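## Task

Lift the rear cooling block, the one farther from the handle, out of the drawer of the cooler COLD and set it down on deck slot D2, resting level between that slot's locators. Its 4 loose tubes must each finish in their original bore. The front block must stay level in its place with every tube still seated, and plate P1 must remain on D1 as it is. Finish by opening the gripper and moving the hand away.

## Robot and tools

Robot: two FANUC CRX-5iA arms, left_arm and right_arm, each with a Robotiq 140 mm two-finger gripper. Either arm can do the job; the idle one may be parked out of the way. The arms must not collide or push on each other.

Frame: one shared scene frame. Origin on the table top midway between the arms, +z up, +x outward over the table, left_arm on the +y side (the names do not match image sides). Arm bases: left_arm at (+0.058, +0.344, 0) m, quat_wxyz (+1.000, 0, 0, -0.023); right_arm at (+0.011, -0.456, 0) m, quat_wxyz (+0.996, 0, 0, +0.088). D1 is the deck slot beside COLD; D2 is the next one past D1.

execute_actions: argument actions is a list holding zero or one item. Empty list: no motion, just a fresh state report. An item with rows (1 to 15 rows) and optional steps (1 to 15, default 15) is a motion; each row lasts one control step of 1/30 s and the final row repeats to fill the step count. An item with only steps (up to 300) is a wait, counted from the previous result and including your reply time. Optional pictures (boolean) turns camera images on or off. A refused call moves nothing.

Row layout: one flat list of 18 numbers, each in [-1, 1], covering both arms even when one is idle. Numbers 1-6: left_arm joint offsets (waist, shoulder, elbow, forearm roll, wrist pitch, wrist roll); 7-9: left gripper position, force_limit, speed; 10-18: the same nine for right_arm.

Joint numbers are offsets, not poses: they are relative to that arm's angles in the most recent result listing them (before any such result in a scene, or for later calls within one reply, relative to the angles when the action starts). They are not relative to the previous row. Scale: 1.0 equals 1.983 rad for waist and shoulder, 2.38 rad for elbow, 2.975 rad for forearm roll, wrist pitch and wrist roll. All zeros is not a hold: it drags the arm back to the reference angles. Stated ranges (rad): waist ±3.491, shoulder ±3.140, elbow -1.187 to 4.328, forearm roll ±3.316, wrist pitch ±3.140, wrist roll ±3.927. Asking more than 0.010 rad past an end gets the call refused; the true end may differ by up to 0.010 rad, and a request beyond it is clipped there, reported as "joint sent to its limit" (possibly referring to an earlier action). Missing that message does not prove there is room left.

Gripper numbers are absolute commands. position: +1 fully open (140 mm), pads touch near -0.8, -1 closes until blocked. force_limit: -1 about 14 N, 0 about 60 N, +1 about 107 N (for parts up to 40 mm wide). speed: -1 about 30 mm/s, 0 about 140, +1 about 250. A 0 is a real command, so to leave a gripper unchanged resend its previous three numbers. To squeeze harder while holding, raise force_limit and switch position between -1 and -0.98. Closing pushes the fingertips roughly 24 mm farther from the wrist, so keep that clearance above surfaces; tips sit about 33 mm past the pinch point when closed, 9 mm when open.

Motion: joint target speed caps 2.62 rad/s (waist, shoulder), 3.14 (elbow), 3.93 (wrist joints), 0.5 s to accelerate, joints of an arm synchronised. Targets may lead measured angles by at most 0.805 / 0.966 / 1.21 rad, and are scaled back if they would put the gripper over 70 mm from where it is. Arms keep heading to the last row while you think or wait, until they settle or a step is HELD.

Results: a state line per arm gives end_effector_position (m, pinch point between closed pads) and end_effector_quat_wxyz; it can be off, more so at long reach. Gripper fingers point along its +z and close along its y. Joint positions (rad) and Joint velocities (rad/s) come in one block per arm. object_status: 0 moving, 1 blocked while opening, 2 blocked while closing (a grip; check for this), 3 reached target or pads met. position_measured is in counts: 3 open, 230 closed, not linear. "joint command not followed" means a clearance check altered targets; HELD marks steps whose row was partly or wholly not sent. Torque reaching a joint load limit (152 N m for waist, shoulder, elbow; 38 for the wrist joints, held weight included) or 150 N external force triggers a fault: the arm halts 10 s, drops the rest of the call and yields. MOTOR HOT warns of heating from holding loads; OVER-TEMPERATURE FAULT brakes that arm until cool.

zoom_image: camera (cam_head_left, cam_head_right, cam_high, cam_low, cam_left_wrist, cam_right_wrist) and region [x0, y0, x1, y1] in that camera's image pixels, origin top-left, at most 504 by 504. Head, high and low images are 504x504; wrist images 616x616. Calibration data for each camera is supplied.

read_manual: optional section "licences"; returns licence text only.

finished_scene: scene (integer) ends that scene permanently and reports success.

Cautions: COLD is free-standing; it must stay within about a finger's width of its start, upright, barely rotated, and its open drawer rolls when pushed. Keep loose tubes seated, do not disturb P1 or the other block, and never knock anything off the table. Outside tugs on held parts or nudges to loose items may occur. Avoid drops, slams and hard pushes.

Each tool is called after ">>>" as a command line: name --argument value for each argument, lists and objects as JSON in quotes; but a table of rows of numbers goes row by row, as --pt "numbers of a row", without its own name.

## Session

>>> execute_actions --actions '[]'

Scene clock: 0.00 s of 6600.00 s.
left_arm: end_effector_position=(+0.4901, +0.7785, +0.2652) position_measured=3 object_status=3 end_effector_quat_wxyz=(+0.385, -0.358, +0.619, -0.584) | right_arm: end_effector_position=(+0.4916, -0.6538, +0.2424) position_measured=3 object_status=3 end_effector_quat_wxyz=(-0.151, -0.144, +0.883, -0.420)
Joint positions: left_arm=[ 1.485  0.602 -0.274  1.298 -1.765 -2.536] | right_arm=[ 0.151  0.268 -0.224  0.773 -1.63  -1.755]
Joint velocities: left_arm=[ 0.    -0.001 -0.    -0.     0.     0.   ] | right_arm=[-0.001  0.    -0.     0.     0.     0.   ]

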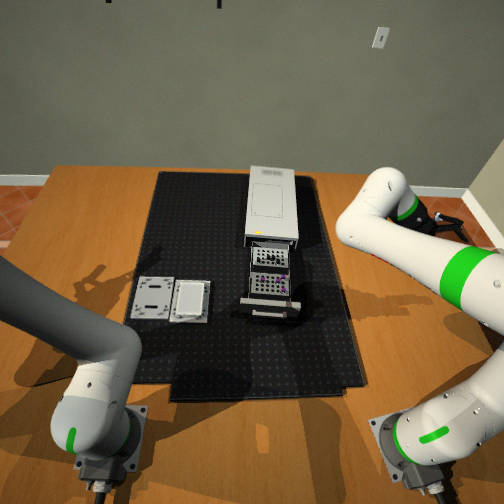

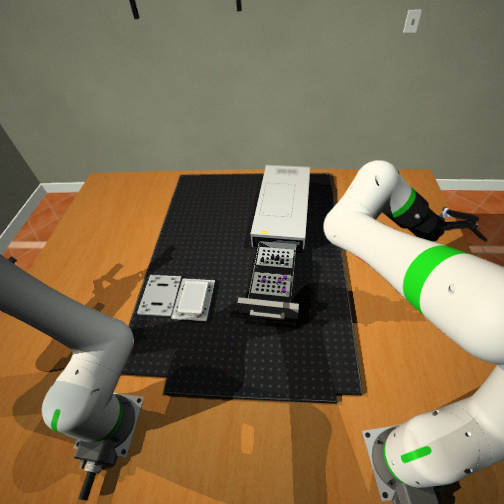

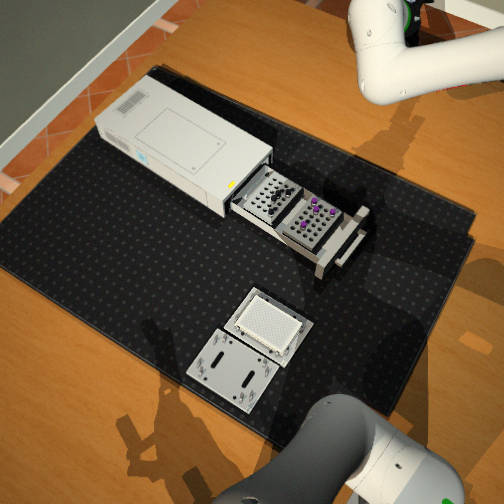

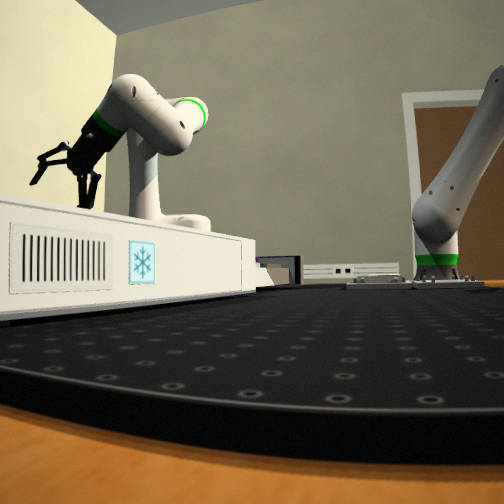

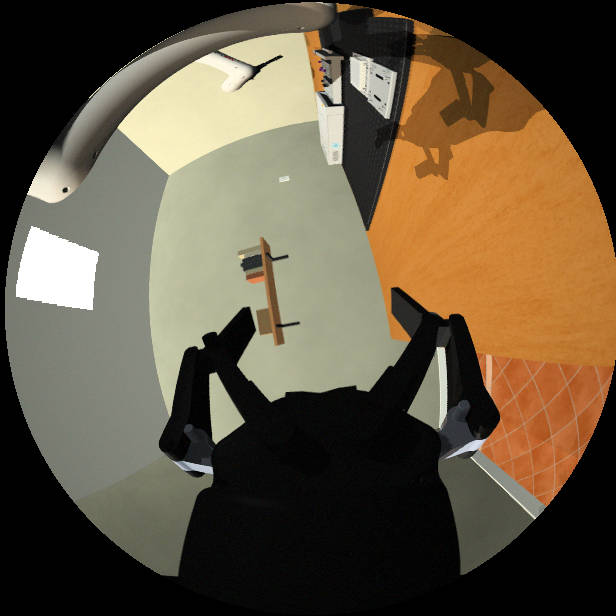

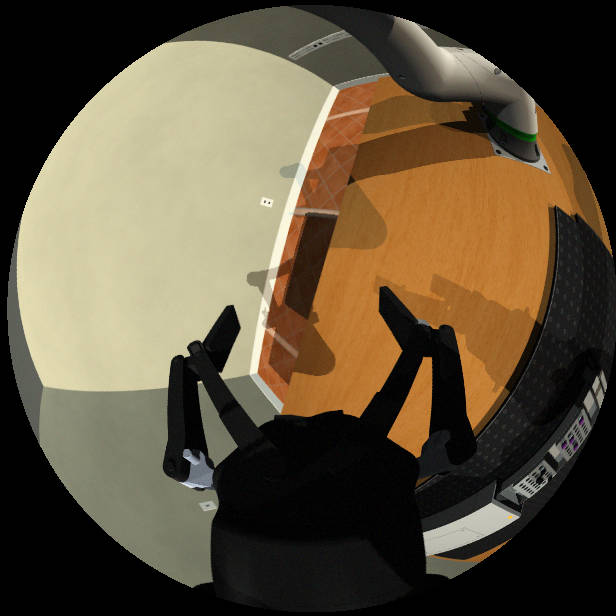

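>>> zoom_image --camera "cam_high" --region '[215, 150, 385, 290]'

>>> zoom_image --camera "cam_high" --region '[175, 280, 325, 420]'

>>> zoom_image --camera "cam_head_left" --region '[225, 225, 315, 330]'

>>> zoom_image --camera "cam_head_left" --region '[120, 265, 220, 335]'

Region (215, 150, 385, 290) of cam_high's 504x504 image, scaled by 2.965, with more detail than that image has; it fills the top 415 rows of this view, and the rest is white.

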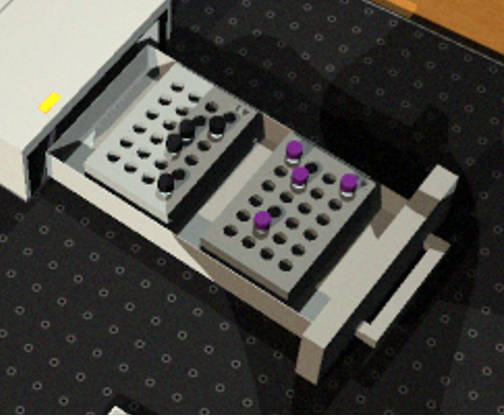

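Region (175, 280, 325, 420) of cam_high's 504x504 image, scaled by 3.360, with more detail than that image has; it fills the top 470 rows of this view, and the rest is white.

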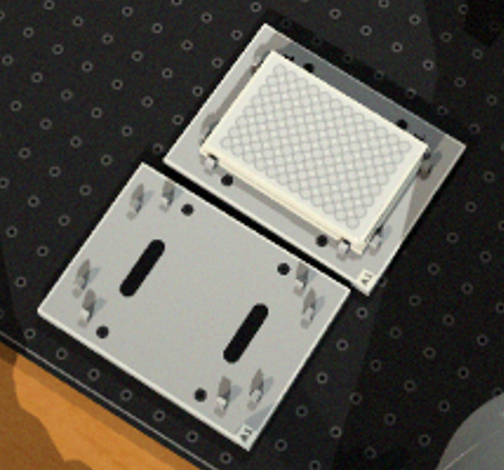

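Region (225, 225, 315, 330) of cam_head_left's 504x504 image, scaled by 4.800, with more detail than that image has; it fills the left 432 columns of this view, and the rest is white.

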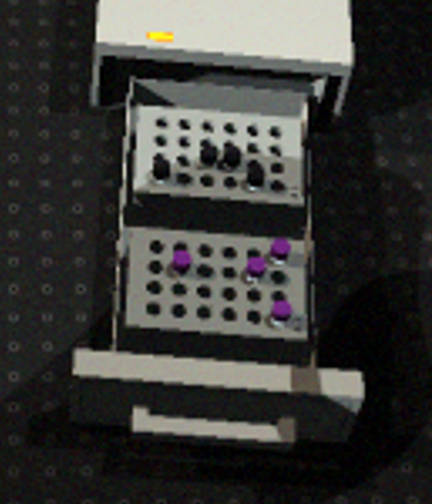

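Region (120, 265, 220, 335) of cam_head_left's 504x504 image, scaled by 5.040, with more detail than that image has; it fills the top 353 rows of this view, and the rest is white.

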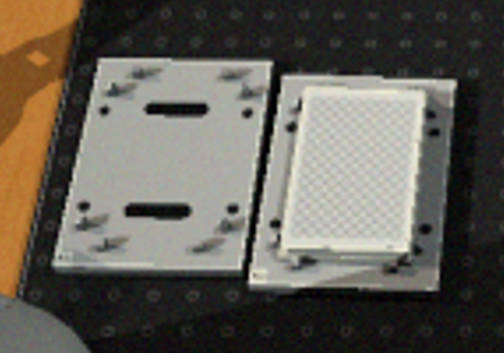

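>>> zoom_image --camera "cam_high" --region '[220, 155, 320, 245]'

>>> zoom_image --camera "cam_head_right" --region '[240, 225, 320, 305]'

>>> zoom_image --camera "cam_low" --region '[230, 225, 500, 305]'

Region (220, 155, 320, 245) of cam_high's 504x504 image, scaled by 5.040, with more detail than that image has; it fills the top 454 rows of this view, and the rest is white.

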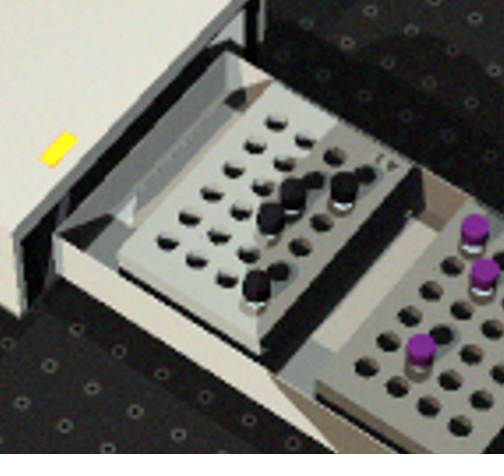

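Region (240, 225, 320, 305) of cam_head_right's 504x504 image, scaled by 6.300, with more detail than that image has.

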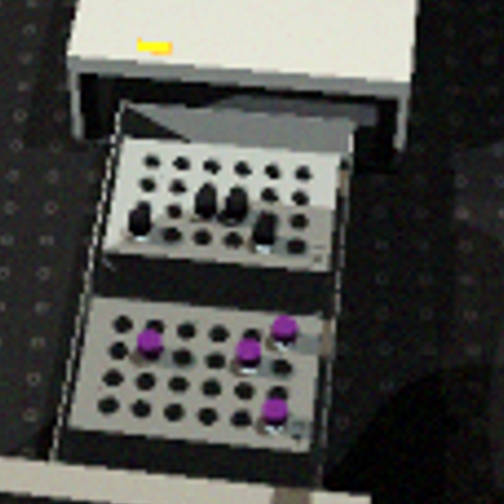

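Region (230, 225, 500, 305) of cam_low's 504x504 image, scaled by 1.867, with more detail than that image has; it fills the top 149 rows of this view, and the rest is white.

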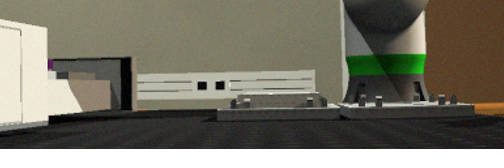

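>>> execute_actions --actions '[{"rows": [[-0.985, 0.1296, 0.5684, -0.4363, -0.0086, 0.9915, 0.45, 0.3, 0, -0.17, 0, 0, 0, 0, 0, 1, 0, 0]], "steps": 15}]' --pictures false

>>> execute_actions --actions '[{"steps": 75}]' --pictures false

Scene clock: 120.50 s of 6600.00 s.
left_arm: end_effector_position=(+0.5739, +0.6508, +0.2053) position_measured=72 object_status=0 end_effector_quat_wxyz=(+0.097, -0.336, +0.754, -0.557) | right_arm: end_effector_position=(+0.4161, -0.7813, +0.2424) position_measured=3 object_status=3 end_effector_quat_wxyz=(-0.210, -0.017, +0.895, -0.394)
Joint positions: left_arm=[ 1.218  0.678  0.047  0.92  -1.772 -2.135] | right_arm=[-0.136  0.268 -0.224  0.773 -1.63  -1.755]
Joint velocities: left_arm=[-0.761  0.185  0.915 -0.927 -0.018  1.135] | right_arm=[-0.607  0.     0.001 -0.     0.001  0.001]
Steps of this call (steps 1 to 90: nothing new was sent; then 117.00 s passed at rest; steps 91 to 105: all 15 steps of this action). Readings (joint positions | what the end effector reports):
91: left_arm=[1.485 0.602 -0.274 1.298 -1.765 -2.536] | right_arm=[0.151 0.268 -0.224 0.773 -1.630 -1.755] | left_arm position_measured=3 object_status=0 | right_arm position_measured=3 object_status=3
92: left_arm=[1.483 0.603 -0.272 1.295 -1.765 -2.533] | right_arm=[0.149 0.268 -0.224 0.773 -1.630 -1.755] | left_arm position_measured=5 object_status=0 | right_arm position_measured=3 object_status=3
94: left_arm=[1.463 0.609 -0.246 1.263 -1.765 -2.501] | right_arm=[0.128 0.268 -0.224 0.773 -1.630 -1.755] | left_arm position_measured=20 object_status=0 | right_arm position_measured=3 object_status=3
98: left_arm=[1.379 0.635 -0.146 1.138 -1.768 -2.376] | right_arm=[0.031 0.268 -0.224 0.773 -1.630 -1.755] | left_arm position_measured=51 object_status=0 | right_arm position_measured=3 object_status=3
105: the state above

Scene clock: 123.00 s of 6600.00 s.
left_arm: end_effector_position=(+0.6303, -0.1277, +0.1901) position_measured=72 object_status=3 end_effector_quat_wxyz=(-0.000, +0.671, -0.741, +0.000) | right_arm: end_effector_position=(+0.3990, -0.8014, +0.2424) position_measured=3 object_status=3 end_effector_quat_wxyz=(-0.220, +0.006, +0.895, -0.388)
Joint positions: left_arm=[-0.468  0.859  1.079 -0.    -1.79   0.413] | right_arm=[-0.187  0.268 -0.224  0.773 -1.63  -1.755]
Joint velocities: left_arm=[-0.005  0.     0.    -0.     0.     0.004] | right_arm=[-0.     0.001  0.001 -0.001 -0.    -0.   ]
Steps of this call (steps 1 to 75: the robot went on to your last target). Readings (joint positions | what the end effector reports):
1: left_arm=[1.192 0.684 0.079 0.888 -1.773 -2.095] | right_arm=[-0.154 0.268 -0.224 0.773 -1.630 -1.755] | left_arm position_measured=72 object_status=0 | right_arm position_measured=3 object_status=3
2: left_arm=[1.164 0.690 0.111 0.856 -1.773 -2.055] | right_arm=[-0.169 0.268 -0.224 0.773 -1.630 -1.755] | left_arm position_measured=72 object_status=3 | right_arm position_measured=3 object_status=3
4: left_arm=[1.108 0.703 0.179 0.793 -1.775 -1.969] | right_arm=[-0.184 0.268 -0.224 0.773 -1.630 -1.755] | left_arm position_measured=72 object_status=3 | right_arm position_measured=3 object_status=3
8: left_arm=[0.989 0.726 0.314 0.675 -1.777 -1.791] | right_arm=[-0.186 0.268 -0.224 0.773 -1.630 -1.755] | left_arm position_measured=72 object_status=3 | right_arm position_measured=3 object_status=3
75: the state above

>>> execute_actions --actions '[]'

Scene clock: 125.23 s of 6600.00 s.
left_arm: end_effector_position=(+0.6301, -0.1279, +0.1901) position_measured=72 object_status=3 end_effector_quat_wxyz=(-0.000, +0.671, -0.741, +0.000) | right_arm: end_effector_position=(+0.3990, -0.8014, +0.2424) position_measured=3 object_status=3 end_effector_quat_wxyz=(-0.220, +0.006, +0.895, -0.388)
Joint positions: left_arm=[-0.468  0.859  1.079 -0.    -1.79   0.414] | right_arm=[-0.187  0.268 -0.224  0.773 -1.63  -1.755]
Joint velocities: left_arm=[-0.     0.    -0.    -0.    -0.001  0.   ] | right_arm=[ 0.     0.    -0.    -0.    -0.001  0.   ]
Steps of this call (steps 1 to 15: the robot went on to your last target; steps 16 to 67: nothing new was sent). Readings (joint positions | what the end effector reports):
1: left_arm=[-0.468 0.859 1.079 -0.000 -1.790 0.414] | right_arm=[-0.187 0.268 -0.224 0.773 -1.630 -1.755] | left_arm position_measured=72 object_status=3 | right_arm position_measured=3 object_status=3
2: left_arm=[-0.468 0.859 1.079 -0.000 -1.790 0.414] | right_arm=[-0.187 0.268 -0.224 0.773 -1.630 -1.755] | left_arm position_measured=72 object_status=3 | right_arm position_measured=3 object_status=3
4: left_arm=[-0.468 0.859 1.079 -0.000 -1.790 0.414] | right_arm=[-0.187 0.268 -0.224 0.773 -1.630 -1.755] | left_arm position_measured=72 object_status=3 | right_arm position_measured=3 object_status=3
8: left_arm=[-0.468 0.859 1.079 -0.000 -1.790 0.414] | right_arm=[-0.187 0.268 -0.224 0.773 -1.630 -1.755] | left_arm position_measured=72 object_status=3 | right_arm position_measured=3 object_status=3
67: the state above
All arms were judged still, so your last target was given up. Only a new action makes them travel on or press farther. Fingers that are still opening or closing keep moving.
camera_calibration (this result's frames):
cam_left_wrist: T_world_to_cam=[[-0.963129, 0.268122, -0.0221818, 0.649535], [0.244168, 0.905741, 0.346431, -0.0988663], [0.112977, 0.328242, -0.937813, 0.342911], [0, 0, 0, 1]] pos_world=[0.610985, -0.197165, 0.370244]
cam_right_wrist: T_world_to_cam=[[-0.0373901, 0.699008, -0.714136, 0.742239], [0.996715, 0.0774634, 0.0236374, -0.340791], [0.0718422, -0.710906, -0.699608, -0.243592], [0, 0, 0, 1]] pos_world=[0.384924, -0.665603, 0.367696]

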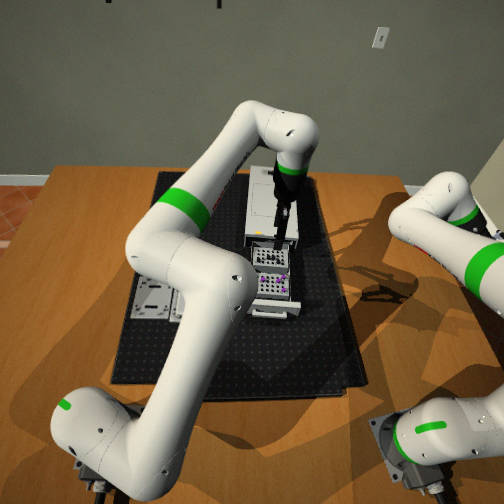

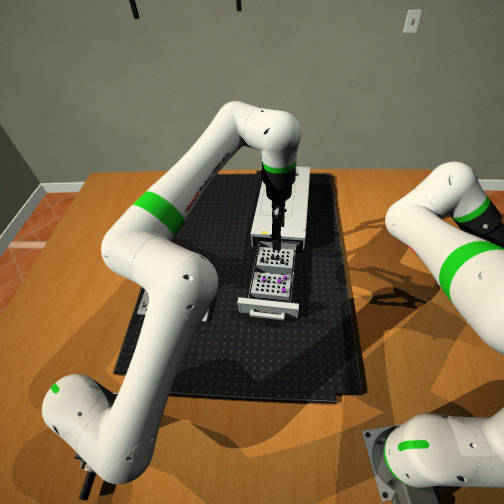

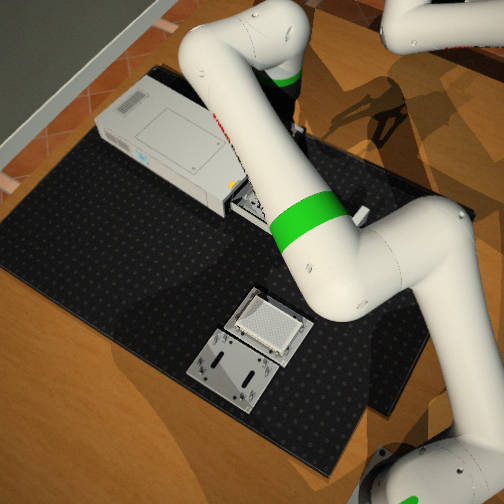

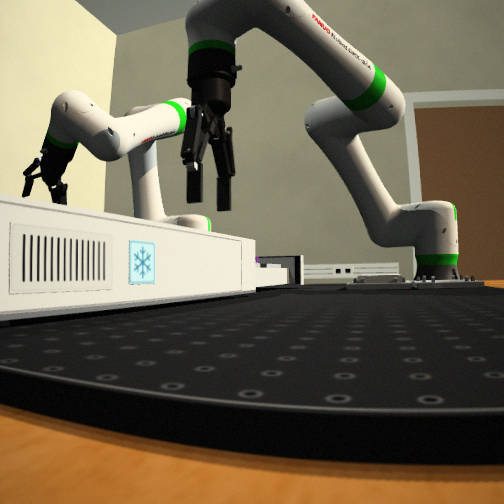

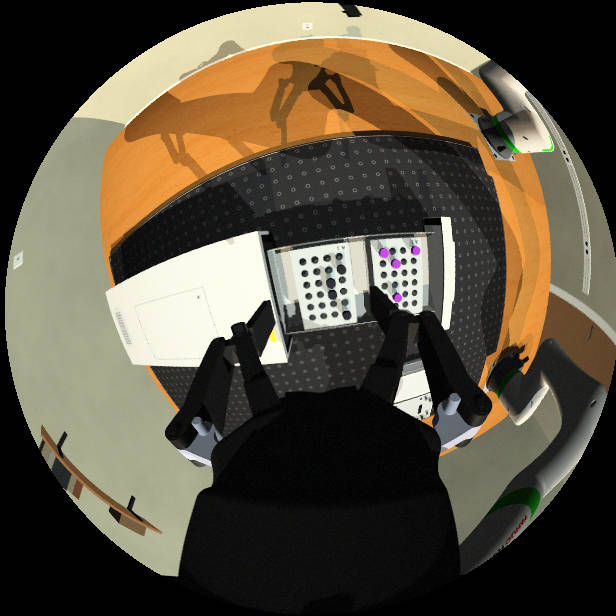

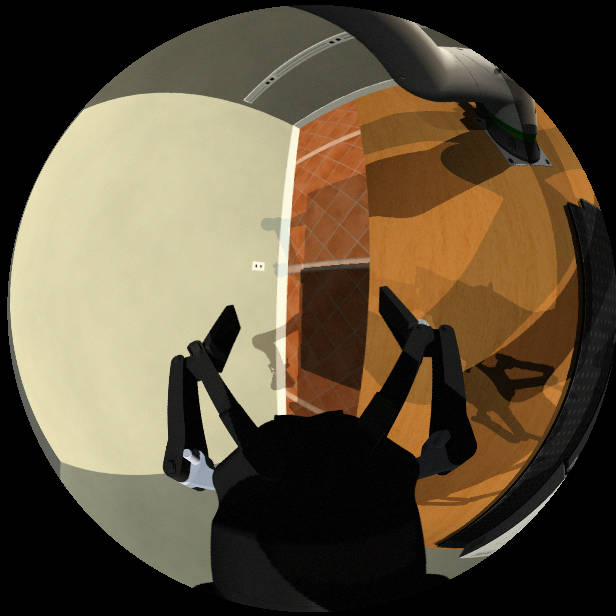

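>>> zoom_image --camera "cam_left_wrist" --region '[250, 220, 410, 370]'

Region (250, 220, 410, 370) of cam_left_wrist's 616x616 image, scaled by 3.150, with more detail than that image has; it fills the top 472 rows of this view, and the rest is white.

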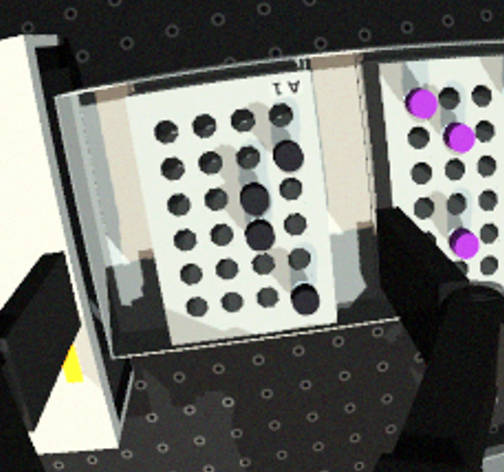

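>>> zoom_image --camera "cam_left_wrist" --region '[350, 270, 410, 330]'

>>> zoom_image --camera "cam_left_wrist" --region '[240, 285, 300, 345]'

Region (350, 270, 410, 330) of cam_left_wrist's 616x616 image, scaled by 8.400, with more detail than that image has.

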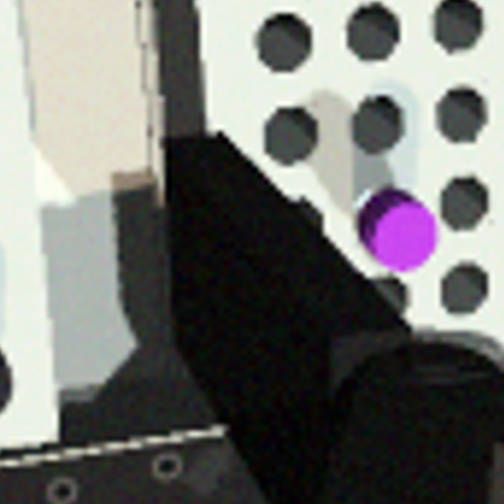

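Region (240, 285, 300, 345) of cam_left_wrist's 616x616 image, scaled by 8.400, with more detail than that image has.

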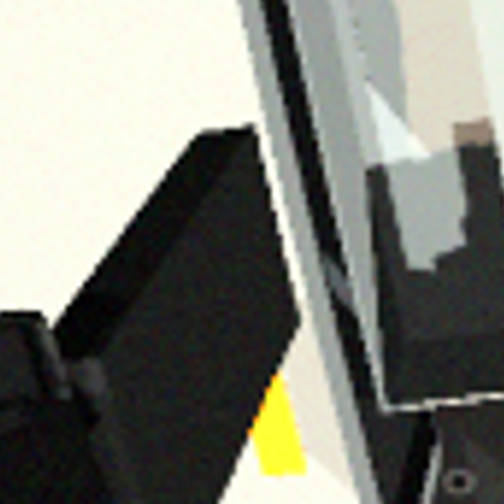

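>>> zoom_image --camera "cam_low" --region '[175, 185, 315, 305]'

Region (175, 185, 315, 305) of cam_low's 504x504 image, scaled by 3.600, with more detail than that image has; it fills the top 432 rows of this view, and the rest is white.

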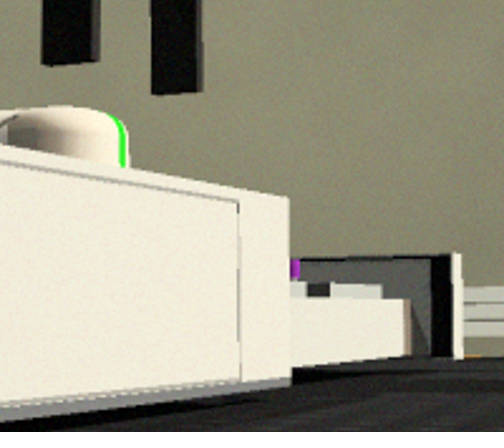

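>>> execute_actions --actions '[{"rows": [[0.00313, -0.03487, -0.13321, 0, 0.08332, 0, 0.45, 0.3, 0, 0, 0, 0, 0, 0, 0, 1, 0, 0]], "steps": 15}]' --pictures false

>>> execute_actions --actions '[{"steps": 12}]'

Scene clock: 245.73 s of 6600.00 s.
left_arm: end_effector_position=(+0.6252, -0.1200, +0.1054) position_measured=72 object_status=3 end_effector_quat_wxyz=(-0.000, +0.673, -0.739, +0.000) | right_arm: end_effector_position=(+0.3990, -0.8014, +0.2424) position_measured=3 object_status=3 end_effector_quat_wxyz=(-0.220, +0.006, +0.895, -0.388)
Joint positions: left_arm=[-0.462  0.79   0.763 -0.    -1.543  0.414] | right_arm=[-0.187  0.268 -0.224  0.773 -1.63  -1.755]
Joint velocities: left_arm=[ 0.001 -0.011 -0.034 -0.     0.03   0.   ] | right_arm=[ 0.     0.001 -0.     0.    -0.    -0.001]
Steps of this call (steps 1 to 90: nothing new was sent; then 117.00 s passed at rest; steps 91 to 105: all 15 steps of this action). Readings (joint positions | what the end effector reports):
91: left_arm=[-0.468 0.859 1.079 -0.000 -1.790 0.414] | right_arm=[-0.187 0.268 -0.224 0.773 -1.630 -1.755] | left_arm position_measured=72 object_status=3 | right_arm position_measured=3 object_status=3
92: left_arm=[-0.468 0.858 1.077 -0.000 -1.789 0.414] | right_arm=[-0.187 0.268 -0.224 0.773 -1.630 -1.755] | left_arm position_measured=72 object_status=3 | right_arm position_measured=3 object_status=3
94: left_arm=[-0.468 0.853 1.052 -0.000 -1.769 0.414] | right_arm=[-0.187 0.268 -0.224 0.773 -1.630 -1.755] | left_arm position_measured=72 object_status=3 | right_arm position_measured=3 object_status=3
98: left_arm=[-0.465 0.824 0.919 -0.000 -1.665 0.414] | right_arm=[-0.187 0.268 -0.224 0.773 -1.630 -1.755] | left_arm position_measured=72 object_status=3 | right_arm position_measured=3 object_status=3
105: the state above

Scene clock: 246.13 s of 6600.00 s.
left_arm: end_effector_position=(+0.6251, -0.1200, +0.1052) position_measured=72 object_status=3 end_effector_quat_wxyz=(-0.000, +0.673, -0.739, +0.000) | right_arm: end_effector_position=(+0.3990, -0.8014, +0.2424) position_measured=3 object_status=3 end_effector_quat_wxyz=(-0.220, +0.006, +0.895, -0.388)
Joint positions: left_arm=[-0.462  0.79   0.762 -0.    -1.542  0.414] | right_arm=[-0.187  0.268 -0.224  0.773 -1.63  -1.755]
Joint velocities: left_arm=[-0.    -0.    -0.001 -0.     0.    -0.   ] | right_arm=[ 0.    -0.    -0.    -0.    -0.    -0.001]
Steps of this call (steps 1 to 12: the robot went on to your last target). Readings (joint positions | what the end effector reports):
1: left_arm=[-0.462 0.790 0.763 -0.000 -1.543 0.414] | right_arm=[-0.187 0.268 -0.224 0.773 -1.630 -1.755] | left_arm position_measured=72 object_status=3 | right_arm position_measured=3 object_status=3
2: left_arm=[-0.462 0.790 0.762 -0.000 -1.543 0.414] | right_arm=[-0.187 0.268 -0.224 0.773 -1.630 -1.755] | left_arm position_measured=72 object_status=3 | right_arm position_measured=3 object_status=3
4: left_arm=[-0.462 0.790 0.762 -0.000 -1.542 0.414] | right_arm=[-0.187 0.268 -0.224 0.773 -1.630 -1.755] | left_arm position_measured=72 object_status=3 | right_arm position_measured=3 object_status=3
8: left_arm=[-0.462 0.790 0.762 -0.000 -1.542 0.414] | right_arm=[-0.187 0.268 -0.224 0.773 -1.630 -1.755] | left_arm position_measured=72 object_status=3 | right_arm position_measured=3 object_status=3
12: the state above
camera_calibration (this result's frames):
cam_left_wrist: T_world_to_cam=[[-0.96475, 0.262223, -0.0222691, 0.641028], [0.238593, 0.907231, 0.346418, -0.0717636], [0.111042, 0.328894, -0.937816, 0.262484], [0, 0, 0, 1]] pos_world=[0.606407, -0.189316, 0.285297]
cam_right_wrist: T_world_to_cam=[[-0.0373901, 0.699008, -0.714136, 0.742239], [0.996715, 0.0774637, 0.0236376, -0.340791], [0.0718425, -0.710906, -0.699608, -0.243592], [0, 0, 0, 1]] pos_world=[0.384925, -0.665603, 0.367696]

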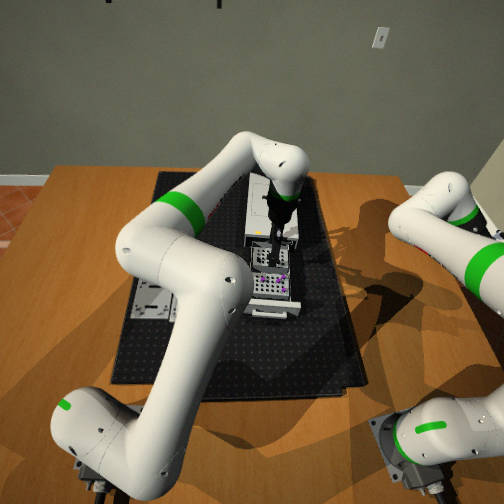

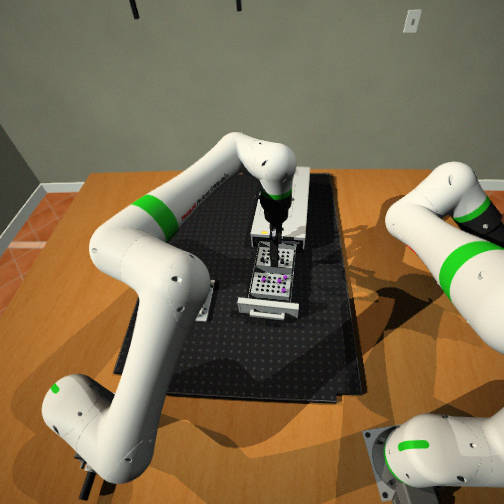

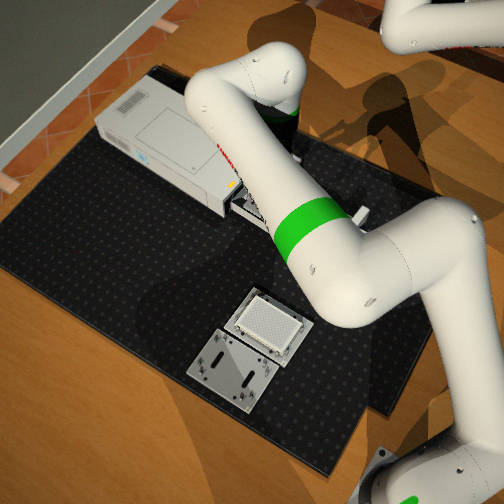

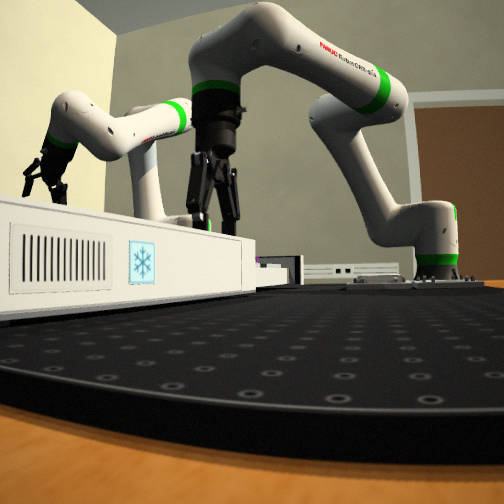

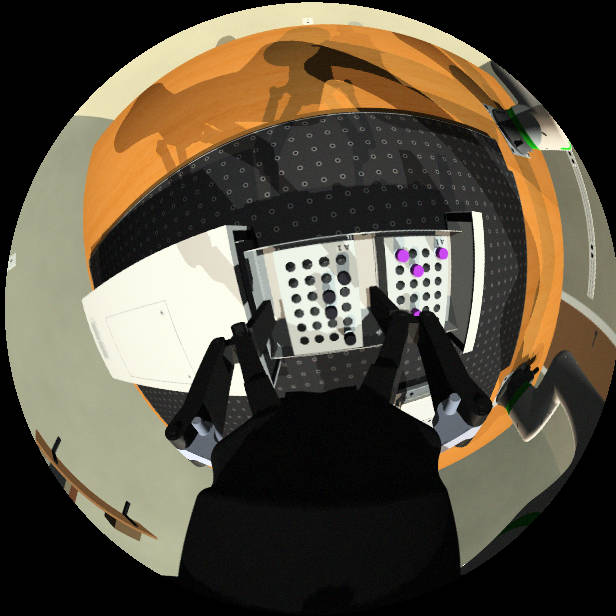

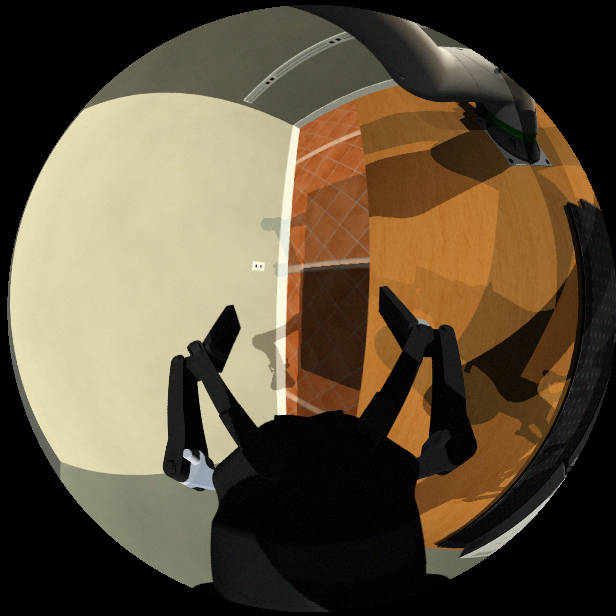

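>>> zoom_image --camera "cam_left_wrist" --region '[240, 225, 400, 375]'

Region (240, 225, 400, 375) of cam_left_wrist's 616x616 image, scaled by 3.150, with more detail than that image has; it fills the top 472 rows of this view, and the rest is white.

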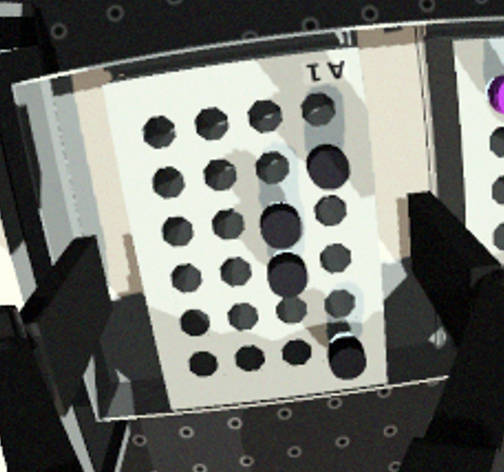

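>>> execute_actions --actions '[{"rows": [[0.00004,0.0002,-0.00163,0,0.00144,0.00004,0.45,0.3,0,0,0,0,0,0,0,1,0,0],[0.00011,0.0006,-0.00489,0,0.00431,0.00012,0.45,0.3,0,0,0,0,0,0,0,1,0,0],[0.00021,0.00112,-0.00913,0,0.00805,0.00022,0.45,0.3,0,0,0,0,0,0,0,1,0,0],[0.00032,0.00168,-0.0137,0,0.01208,0.00033,0.45,0.3,0,0,0,0,0,0,0,1,0,0],[0.00042,0.00223,-0.01826,0,0.0161,0.00044,0.45,0.3,0,0,0,0,0,0,0,1,0,0],[0.00053,0.00279,-0.02283,0,0.02013,0.00055,0.45,0.3,0,0,0,0,0,0,0,1,0,0],[0.00062,0.00327,-0.02674,0,0.02358,0.00064,0.45,0.3,0,0,0,0,0,0,0,1,0,0],[0.00069,0.00367,-0.03,0,0.02645,0.00072,0.45,0.3,0,0,0,0,0,0,0,1,0,0],[0.00074,0.00391,-0.03196,0,0.02818,0.00076,0.45,0.3,0,0,0,0,0,0,0,1,0,0],[0.00075,0.00399,-0.03261,0,0.02875,0.00078,0.45,0.3,0,0,0,0,0,0,0,1,0,0]], "steps": 15}]'

>>> zoom_image --camera "cam_left_wrist" --region '[220, 215, 420, 395]'

Scene clock: 293.17 s of 6600.00 s.
left_arm: end_effector_position=(+0.6256, -0.1190, +0.0666) position_measured=72 object_status=3 end_effector_quat_wxyz=(-0.000, +0.675, -0.738, +0.000) | right_arm: end_effector_position=(+0.3990, -0.8014, +0.2424) position_measured=3 object_status=3 end_effector_quat_wxyz=(-0.220, +0.006, +0.895, -0.388)
Joint positions: left_arm=[-0.46   0.797  0.685 -0.    -1.458  0.416] | right_arm=[-0.187  0.268 -0.224  0.773 -1.63  -1.755]
Joint velocities: left_arm=[ 0.    -0.001 -0.013 -0.     0.015  0.   ] | right_arm=[ 0.001  0.    -0.001  0.     0.001 -0.   ]
Steps of this call (steps 1 to 15: the robot went on to your last target; steps 16 to 90: nothing new was sent; then 43.53 s passed at rest; steps 91 to 105: all 15 steps of this action). Readings (joint positions | what the end effector reports):
91: left_arm=[-0.462 0.790 0.762 -0.000 -1.542 0.414] | right_arm=[-0.187 0.268 -0.224 0.773 -1.630 -1.755] | left_arm position_measured=72 object_status=3 | right_arm position_measured=3 object_status=3
92: left_arm=[-0.462 0.790 0.761 -0.000 -1.541 0.414] | right_arm=[-0.187 0.268 -0.224 0.773 -1.630 -1.755] | left_arm position_measured=72 object_status=3 | right_arm position_measured=3 object_status=3
94: left_arm=[-0.462 0.790 0.753 -0.000 -1.533 0.414] | right_arm=[-0.187 0.268 -0.224 0.773 -1.630 -1.755] | left_arm position_measured=72 object_status=3 | right_arm position_measured=3 object_status=3
98: left_arm=[-0.461 0.794 0.720 -0.000 -1.496 0.415] | right_arm=[-0.187 0.268 -0.224 0.773 -1.630 -1.755] | left_arm position_measured=72 object_status=3 | right_arm position_measured=3 object_status=3
105: the state above
camera_calibration (this result's frames):
cam_left_wrist: T_world_to_cam=[[-0.965722, 0.258613, -0.0223773, 0.640534], [0.235165, 0.908137, 0.346389, -0.0571284], [0.109902, 0.329253, -0.937824, 0.226701], [0, 0, 0, 1]] pos_world=[0.607097, -0.188412, 0.246728]
cam_right_wrist: T_world_to_cam=[[-0.03739, 0.699008, -0.714136, 0.742239], [0.996715, 0.0774634, 0.0236375, -0.340792], [0.0718422, -0.710906, -0.699608, -0.243592], [0, 0, 0, 1]] pos_world=[0.384925, -0.665603, 0.367696]

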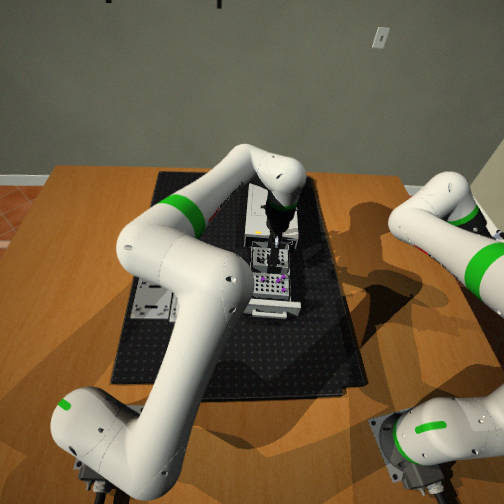

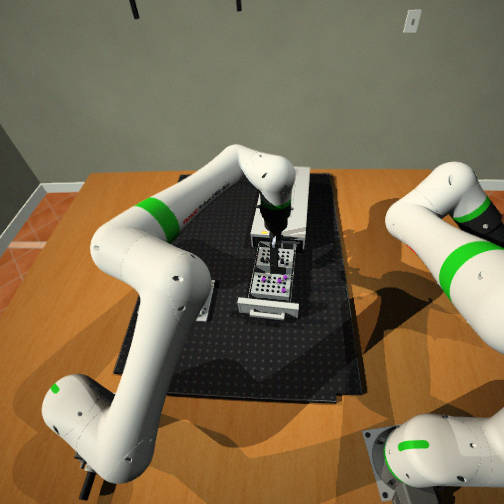

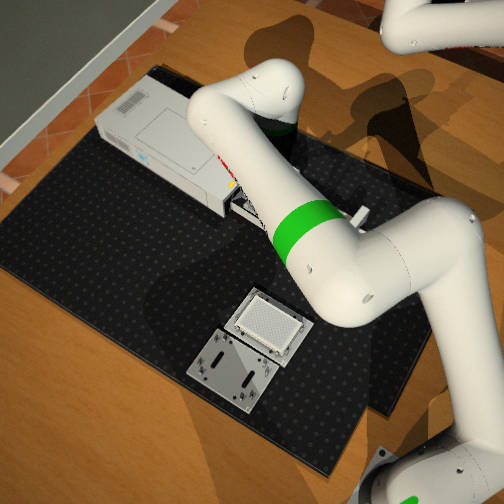

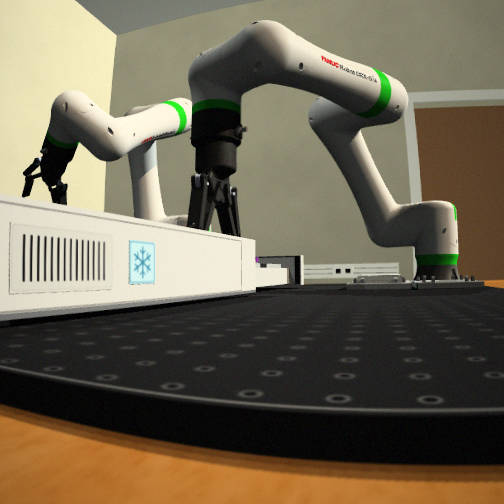

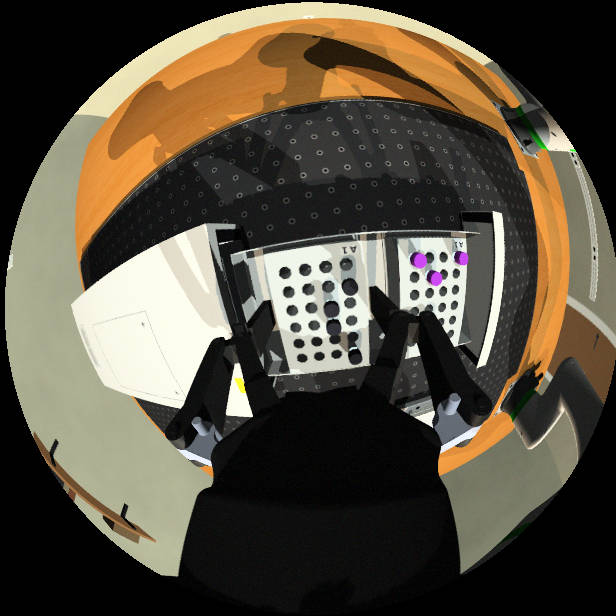

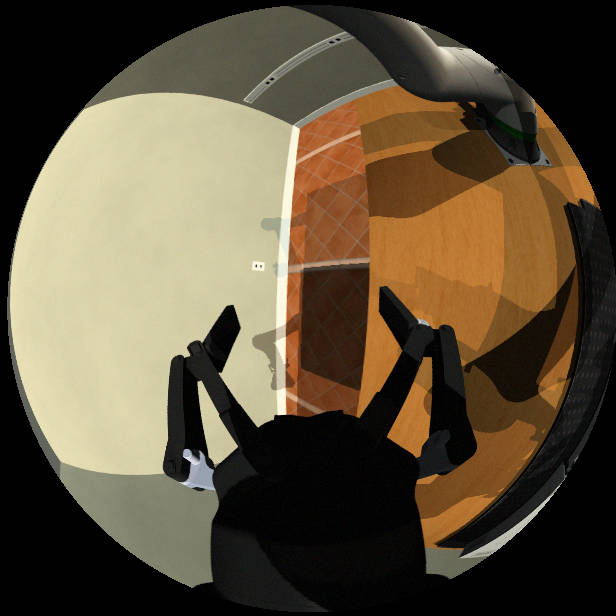

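Region (220, 215, 420, 395) of cam_left_wrist's 616x616 image, scaled by 2.520, with more detail than that image has; it fills the top 454 rows of this view, and the rest is white.

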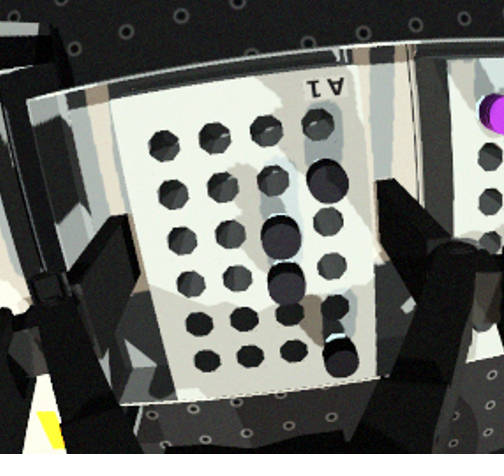

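>>> zoom_image --camera "cam_left_wrist" --region '[255, 275, 385, 340]'

Region (255, 275, 385, 340) of cam_left_wrist's 616x616 image, scaled by 3.877, with more detail than that image has.

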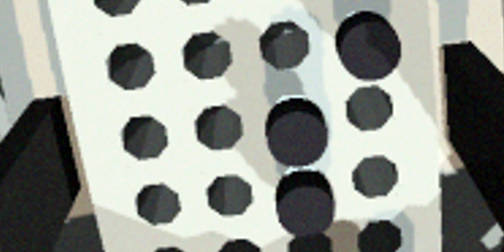

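>>> execute_actions --actions '[{"rows": [[0,0,0,0,0,0,-1,0.8,-0.6,0,0,0,0,0,0,1,0,0]], "steps": 15}]' --pictures false

Scene clock: 309.87 s of 6600.00 s.
left_arm: end_effector_position=(+0.6256, -0.1189, +0.0666) position_measured=105 object_status=0 end_effector_quat_wxyz=(-0.000, +0.675, -0.738, +0.000) | right_arm: end_effector_position=(+0.3990, -0.8014, +0.2424) position_measured=3 object_status=3 end_effector_quat_wxyz=(-0.220, +0.006, +0.895, -0.388)
Joint positions: left_arm=[-0.46   0.797  0.685 -0.    -1.458  0.416] | right_arm=[-0.187  0.268 -0.224  0.773 -1.63  -1.755]
Joint velocities: left_arm=[ 0.    -0.001 -0.    -0.     0.     0.   ] | right_arm=[ 0.     0.    -0.     0.001 -0.    -0.   ]
Steps of this call (steps 1 to 15: the robot went on to your last target; steps 16 to 90: nothing new was sent; then 13.20 s passed at rest; steps 91 to 105: all 15 steps of this action). Readings (joint positions | what the end effector reports):
91: left_arm=[-0.460 0.798 0.684 -0.000 -1.457 0.416] | right_arm=[-0.187 0.268 -0.224 0.773 -1.630 -1.755] | left_arm position_measured=72 object_status=0 | right_arm position_measured=3 object_status=3
92: left_arm=[-0.460 0.798 0.684 -0.000 -1.457 0.416] | right_arm=[-0.187 0.268 -0.224 0.773 -1.630 -1.755] | left_arm position_measured=73 object_status=0 | right_arm position_measured=3 object_status=3
94: left_arm=[-0.460 0.798 0.684 -0.000 -1.457 0.416] | right_arm=[-0.187 0.268 -0.224 0.773 -1.630 -1.755] | left_arm position_measured=81 object_status=0 | right_arm position_measured=3 object_status=3
98: left_arm=[-0.460 0.798 0.685 -0.000 -1.458 0.416] | right_arm=[-0.187 0.268 -0.224 0.773 -1.630 -1.755] | left_arm position_measured=97 object_status=0 | right_arm position_measured=3 object_status=3
105: the state above

>>> execute_actions --actions '[]' --pictures false

Scene clock: 342.63 s of 6600.00 s.
left_arm: end_effector_position=(+0.6256, -0.1190, +0.0666) position_measured=105 object_status=2 end_effector_quat_wxyz=(-0.000, +0.675, -0.738, +0.000) | right_arm: end_effector_position=(+0.3990, -0.8014, +0.2424) position_measured=3 object_status=3 end_effector_quat_wxyz=(-0.220, +0.006, +0.895, -0.388)
Joint positions: left_arm=[-0.46   0.797  0.685 -0.    -1.458  0.416] | right_arm=[-0.187  0.268 -0.224  0.773 -1.63  -1.755]
Joint velocities: left_arm=[-0.    -0.001  0.     0.    -0.     0.   ] | right_arm=[-0.    -0.     0.001  0.    -0.001  0.   ]
Steps of this call (steps 1 to 15: the robot went on to your last target; steps 16 to 90: nothing new was sent; then 29.77 s passed at rest). Readings (joint positions | what the end effector reports):
1: left_arm=[-0.460 0.797 0.685 -0.000 -1.458 0.416] | right_arm=[-0.187 0.268 -0.224 0.773 -1.630 -1.755] | left_arm position_measured=105 object_status=2 | right_arm position_measured=3 object_status=3
2: left_arm=[-0.460 0.797 0.685 -0.000 -1.458 0.416] | right_arm=[-0.187 0.268 -0.224 0.773 -1.630 -1.755] | left_arm position_measured=105 object_status=2 | right_arm position_measured=3 object_status=3
4: left_arm=[-0.460 0.797 0.685 -0.000 -1.458 0.416] | right_arm=[-0.187 0.268 -0.224 0.773 -1.630 -1.755] | left_arm position_measured=105 object_status=2 | right_arm position_measured=3 object_status=3
8: left_arm=[-0.460 0.797 0.685 -0.000 -1.458 0.416] | right_arm=[-0.187 0.268 -0.224 0.773 -1.630 -1.755] | left_arm position_measured=105 object_status=2 | right_arm position_measured=3 object_status=3
90: the state above
All arms were judged still, so your last target was given up. Only a new action makes them travel on or press farther. Fingers that are still opening or closing keep moving.


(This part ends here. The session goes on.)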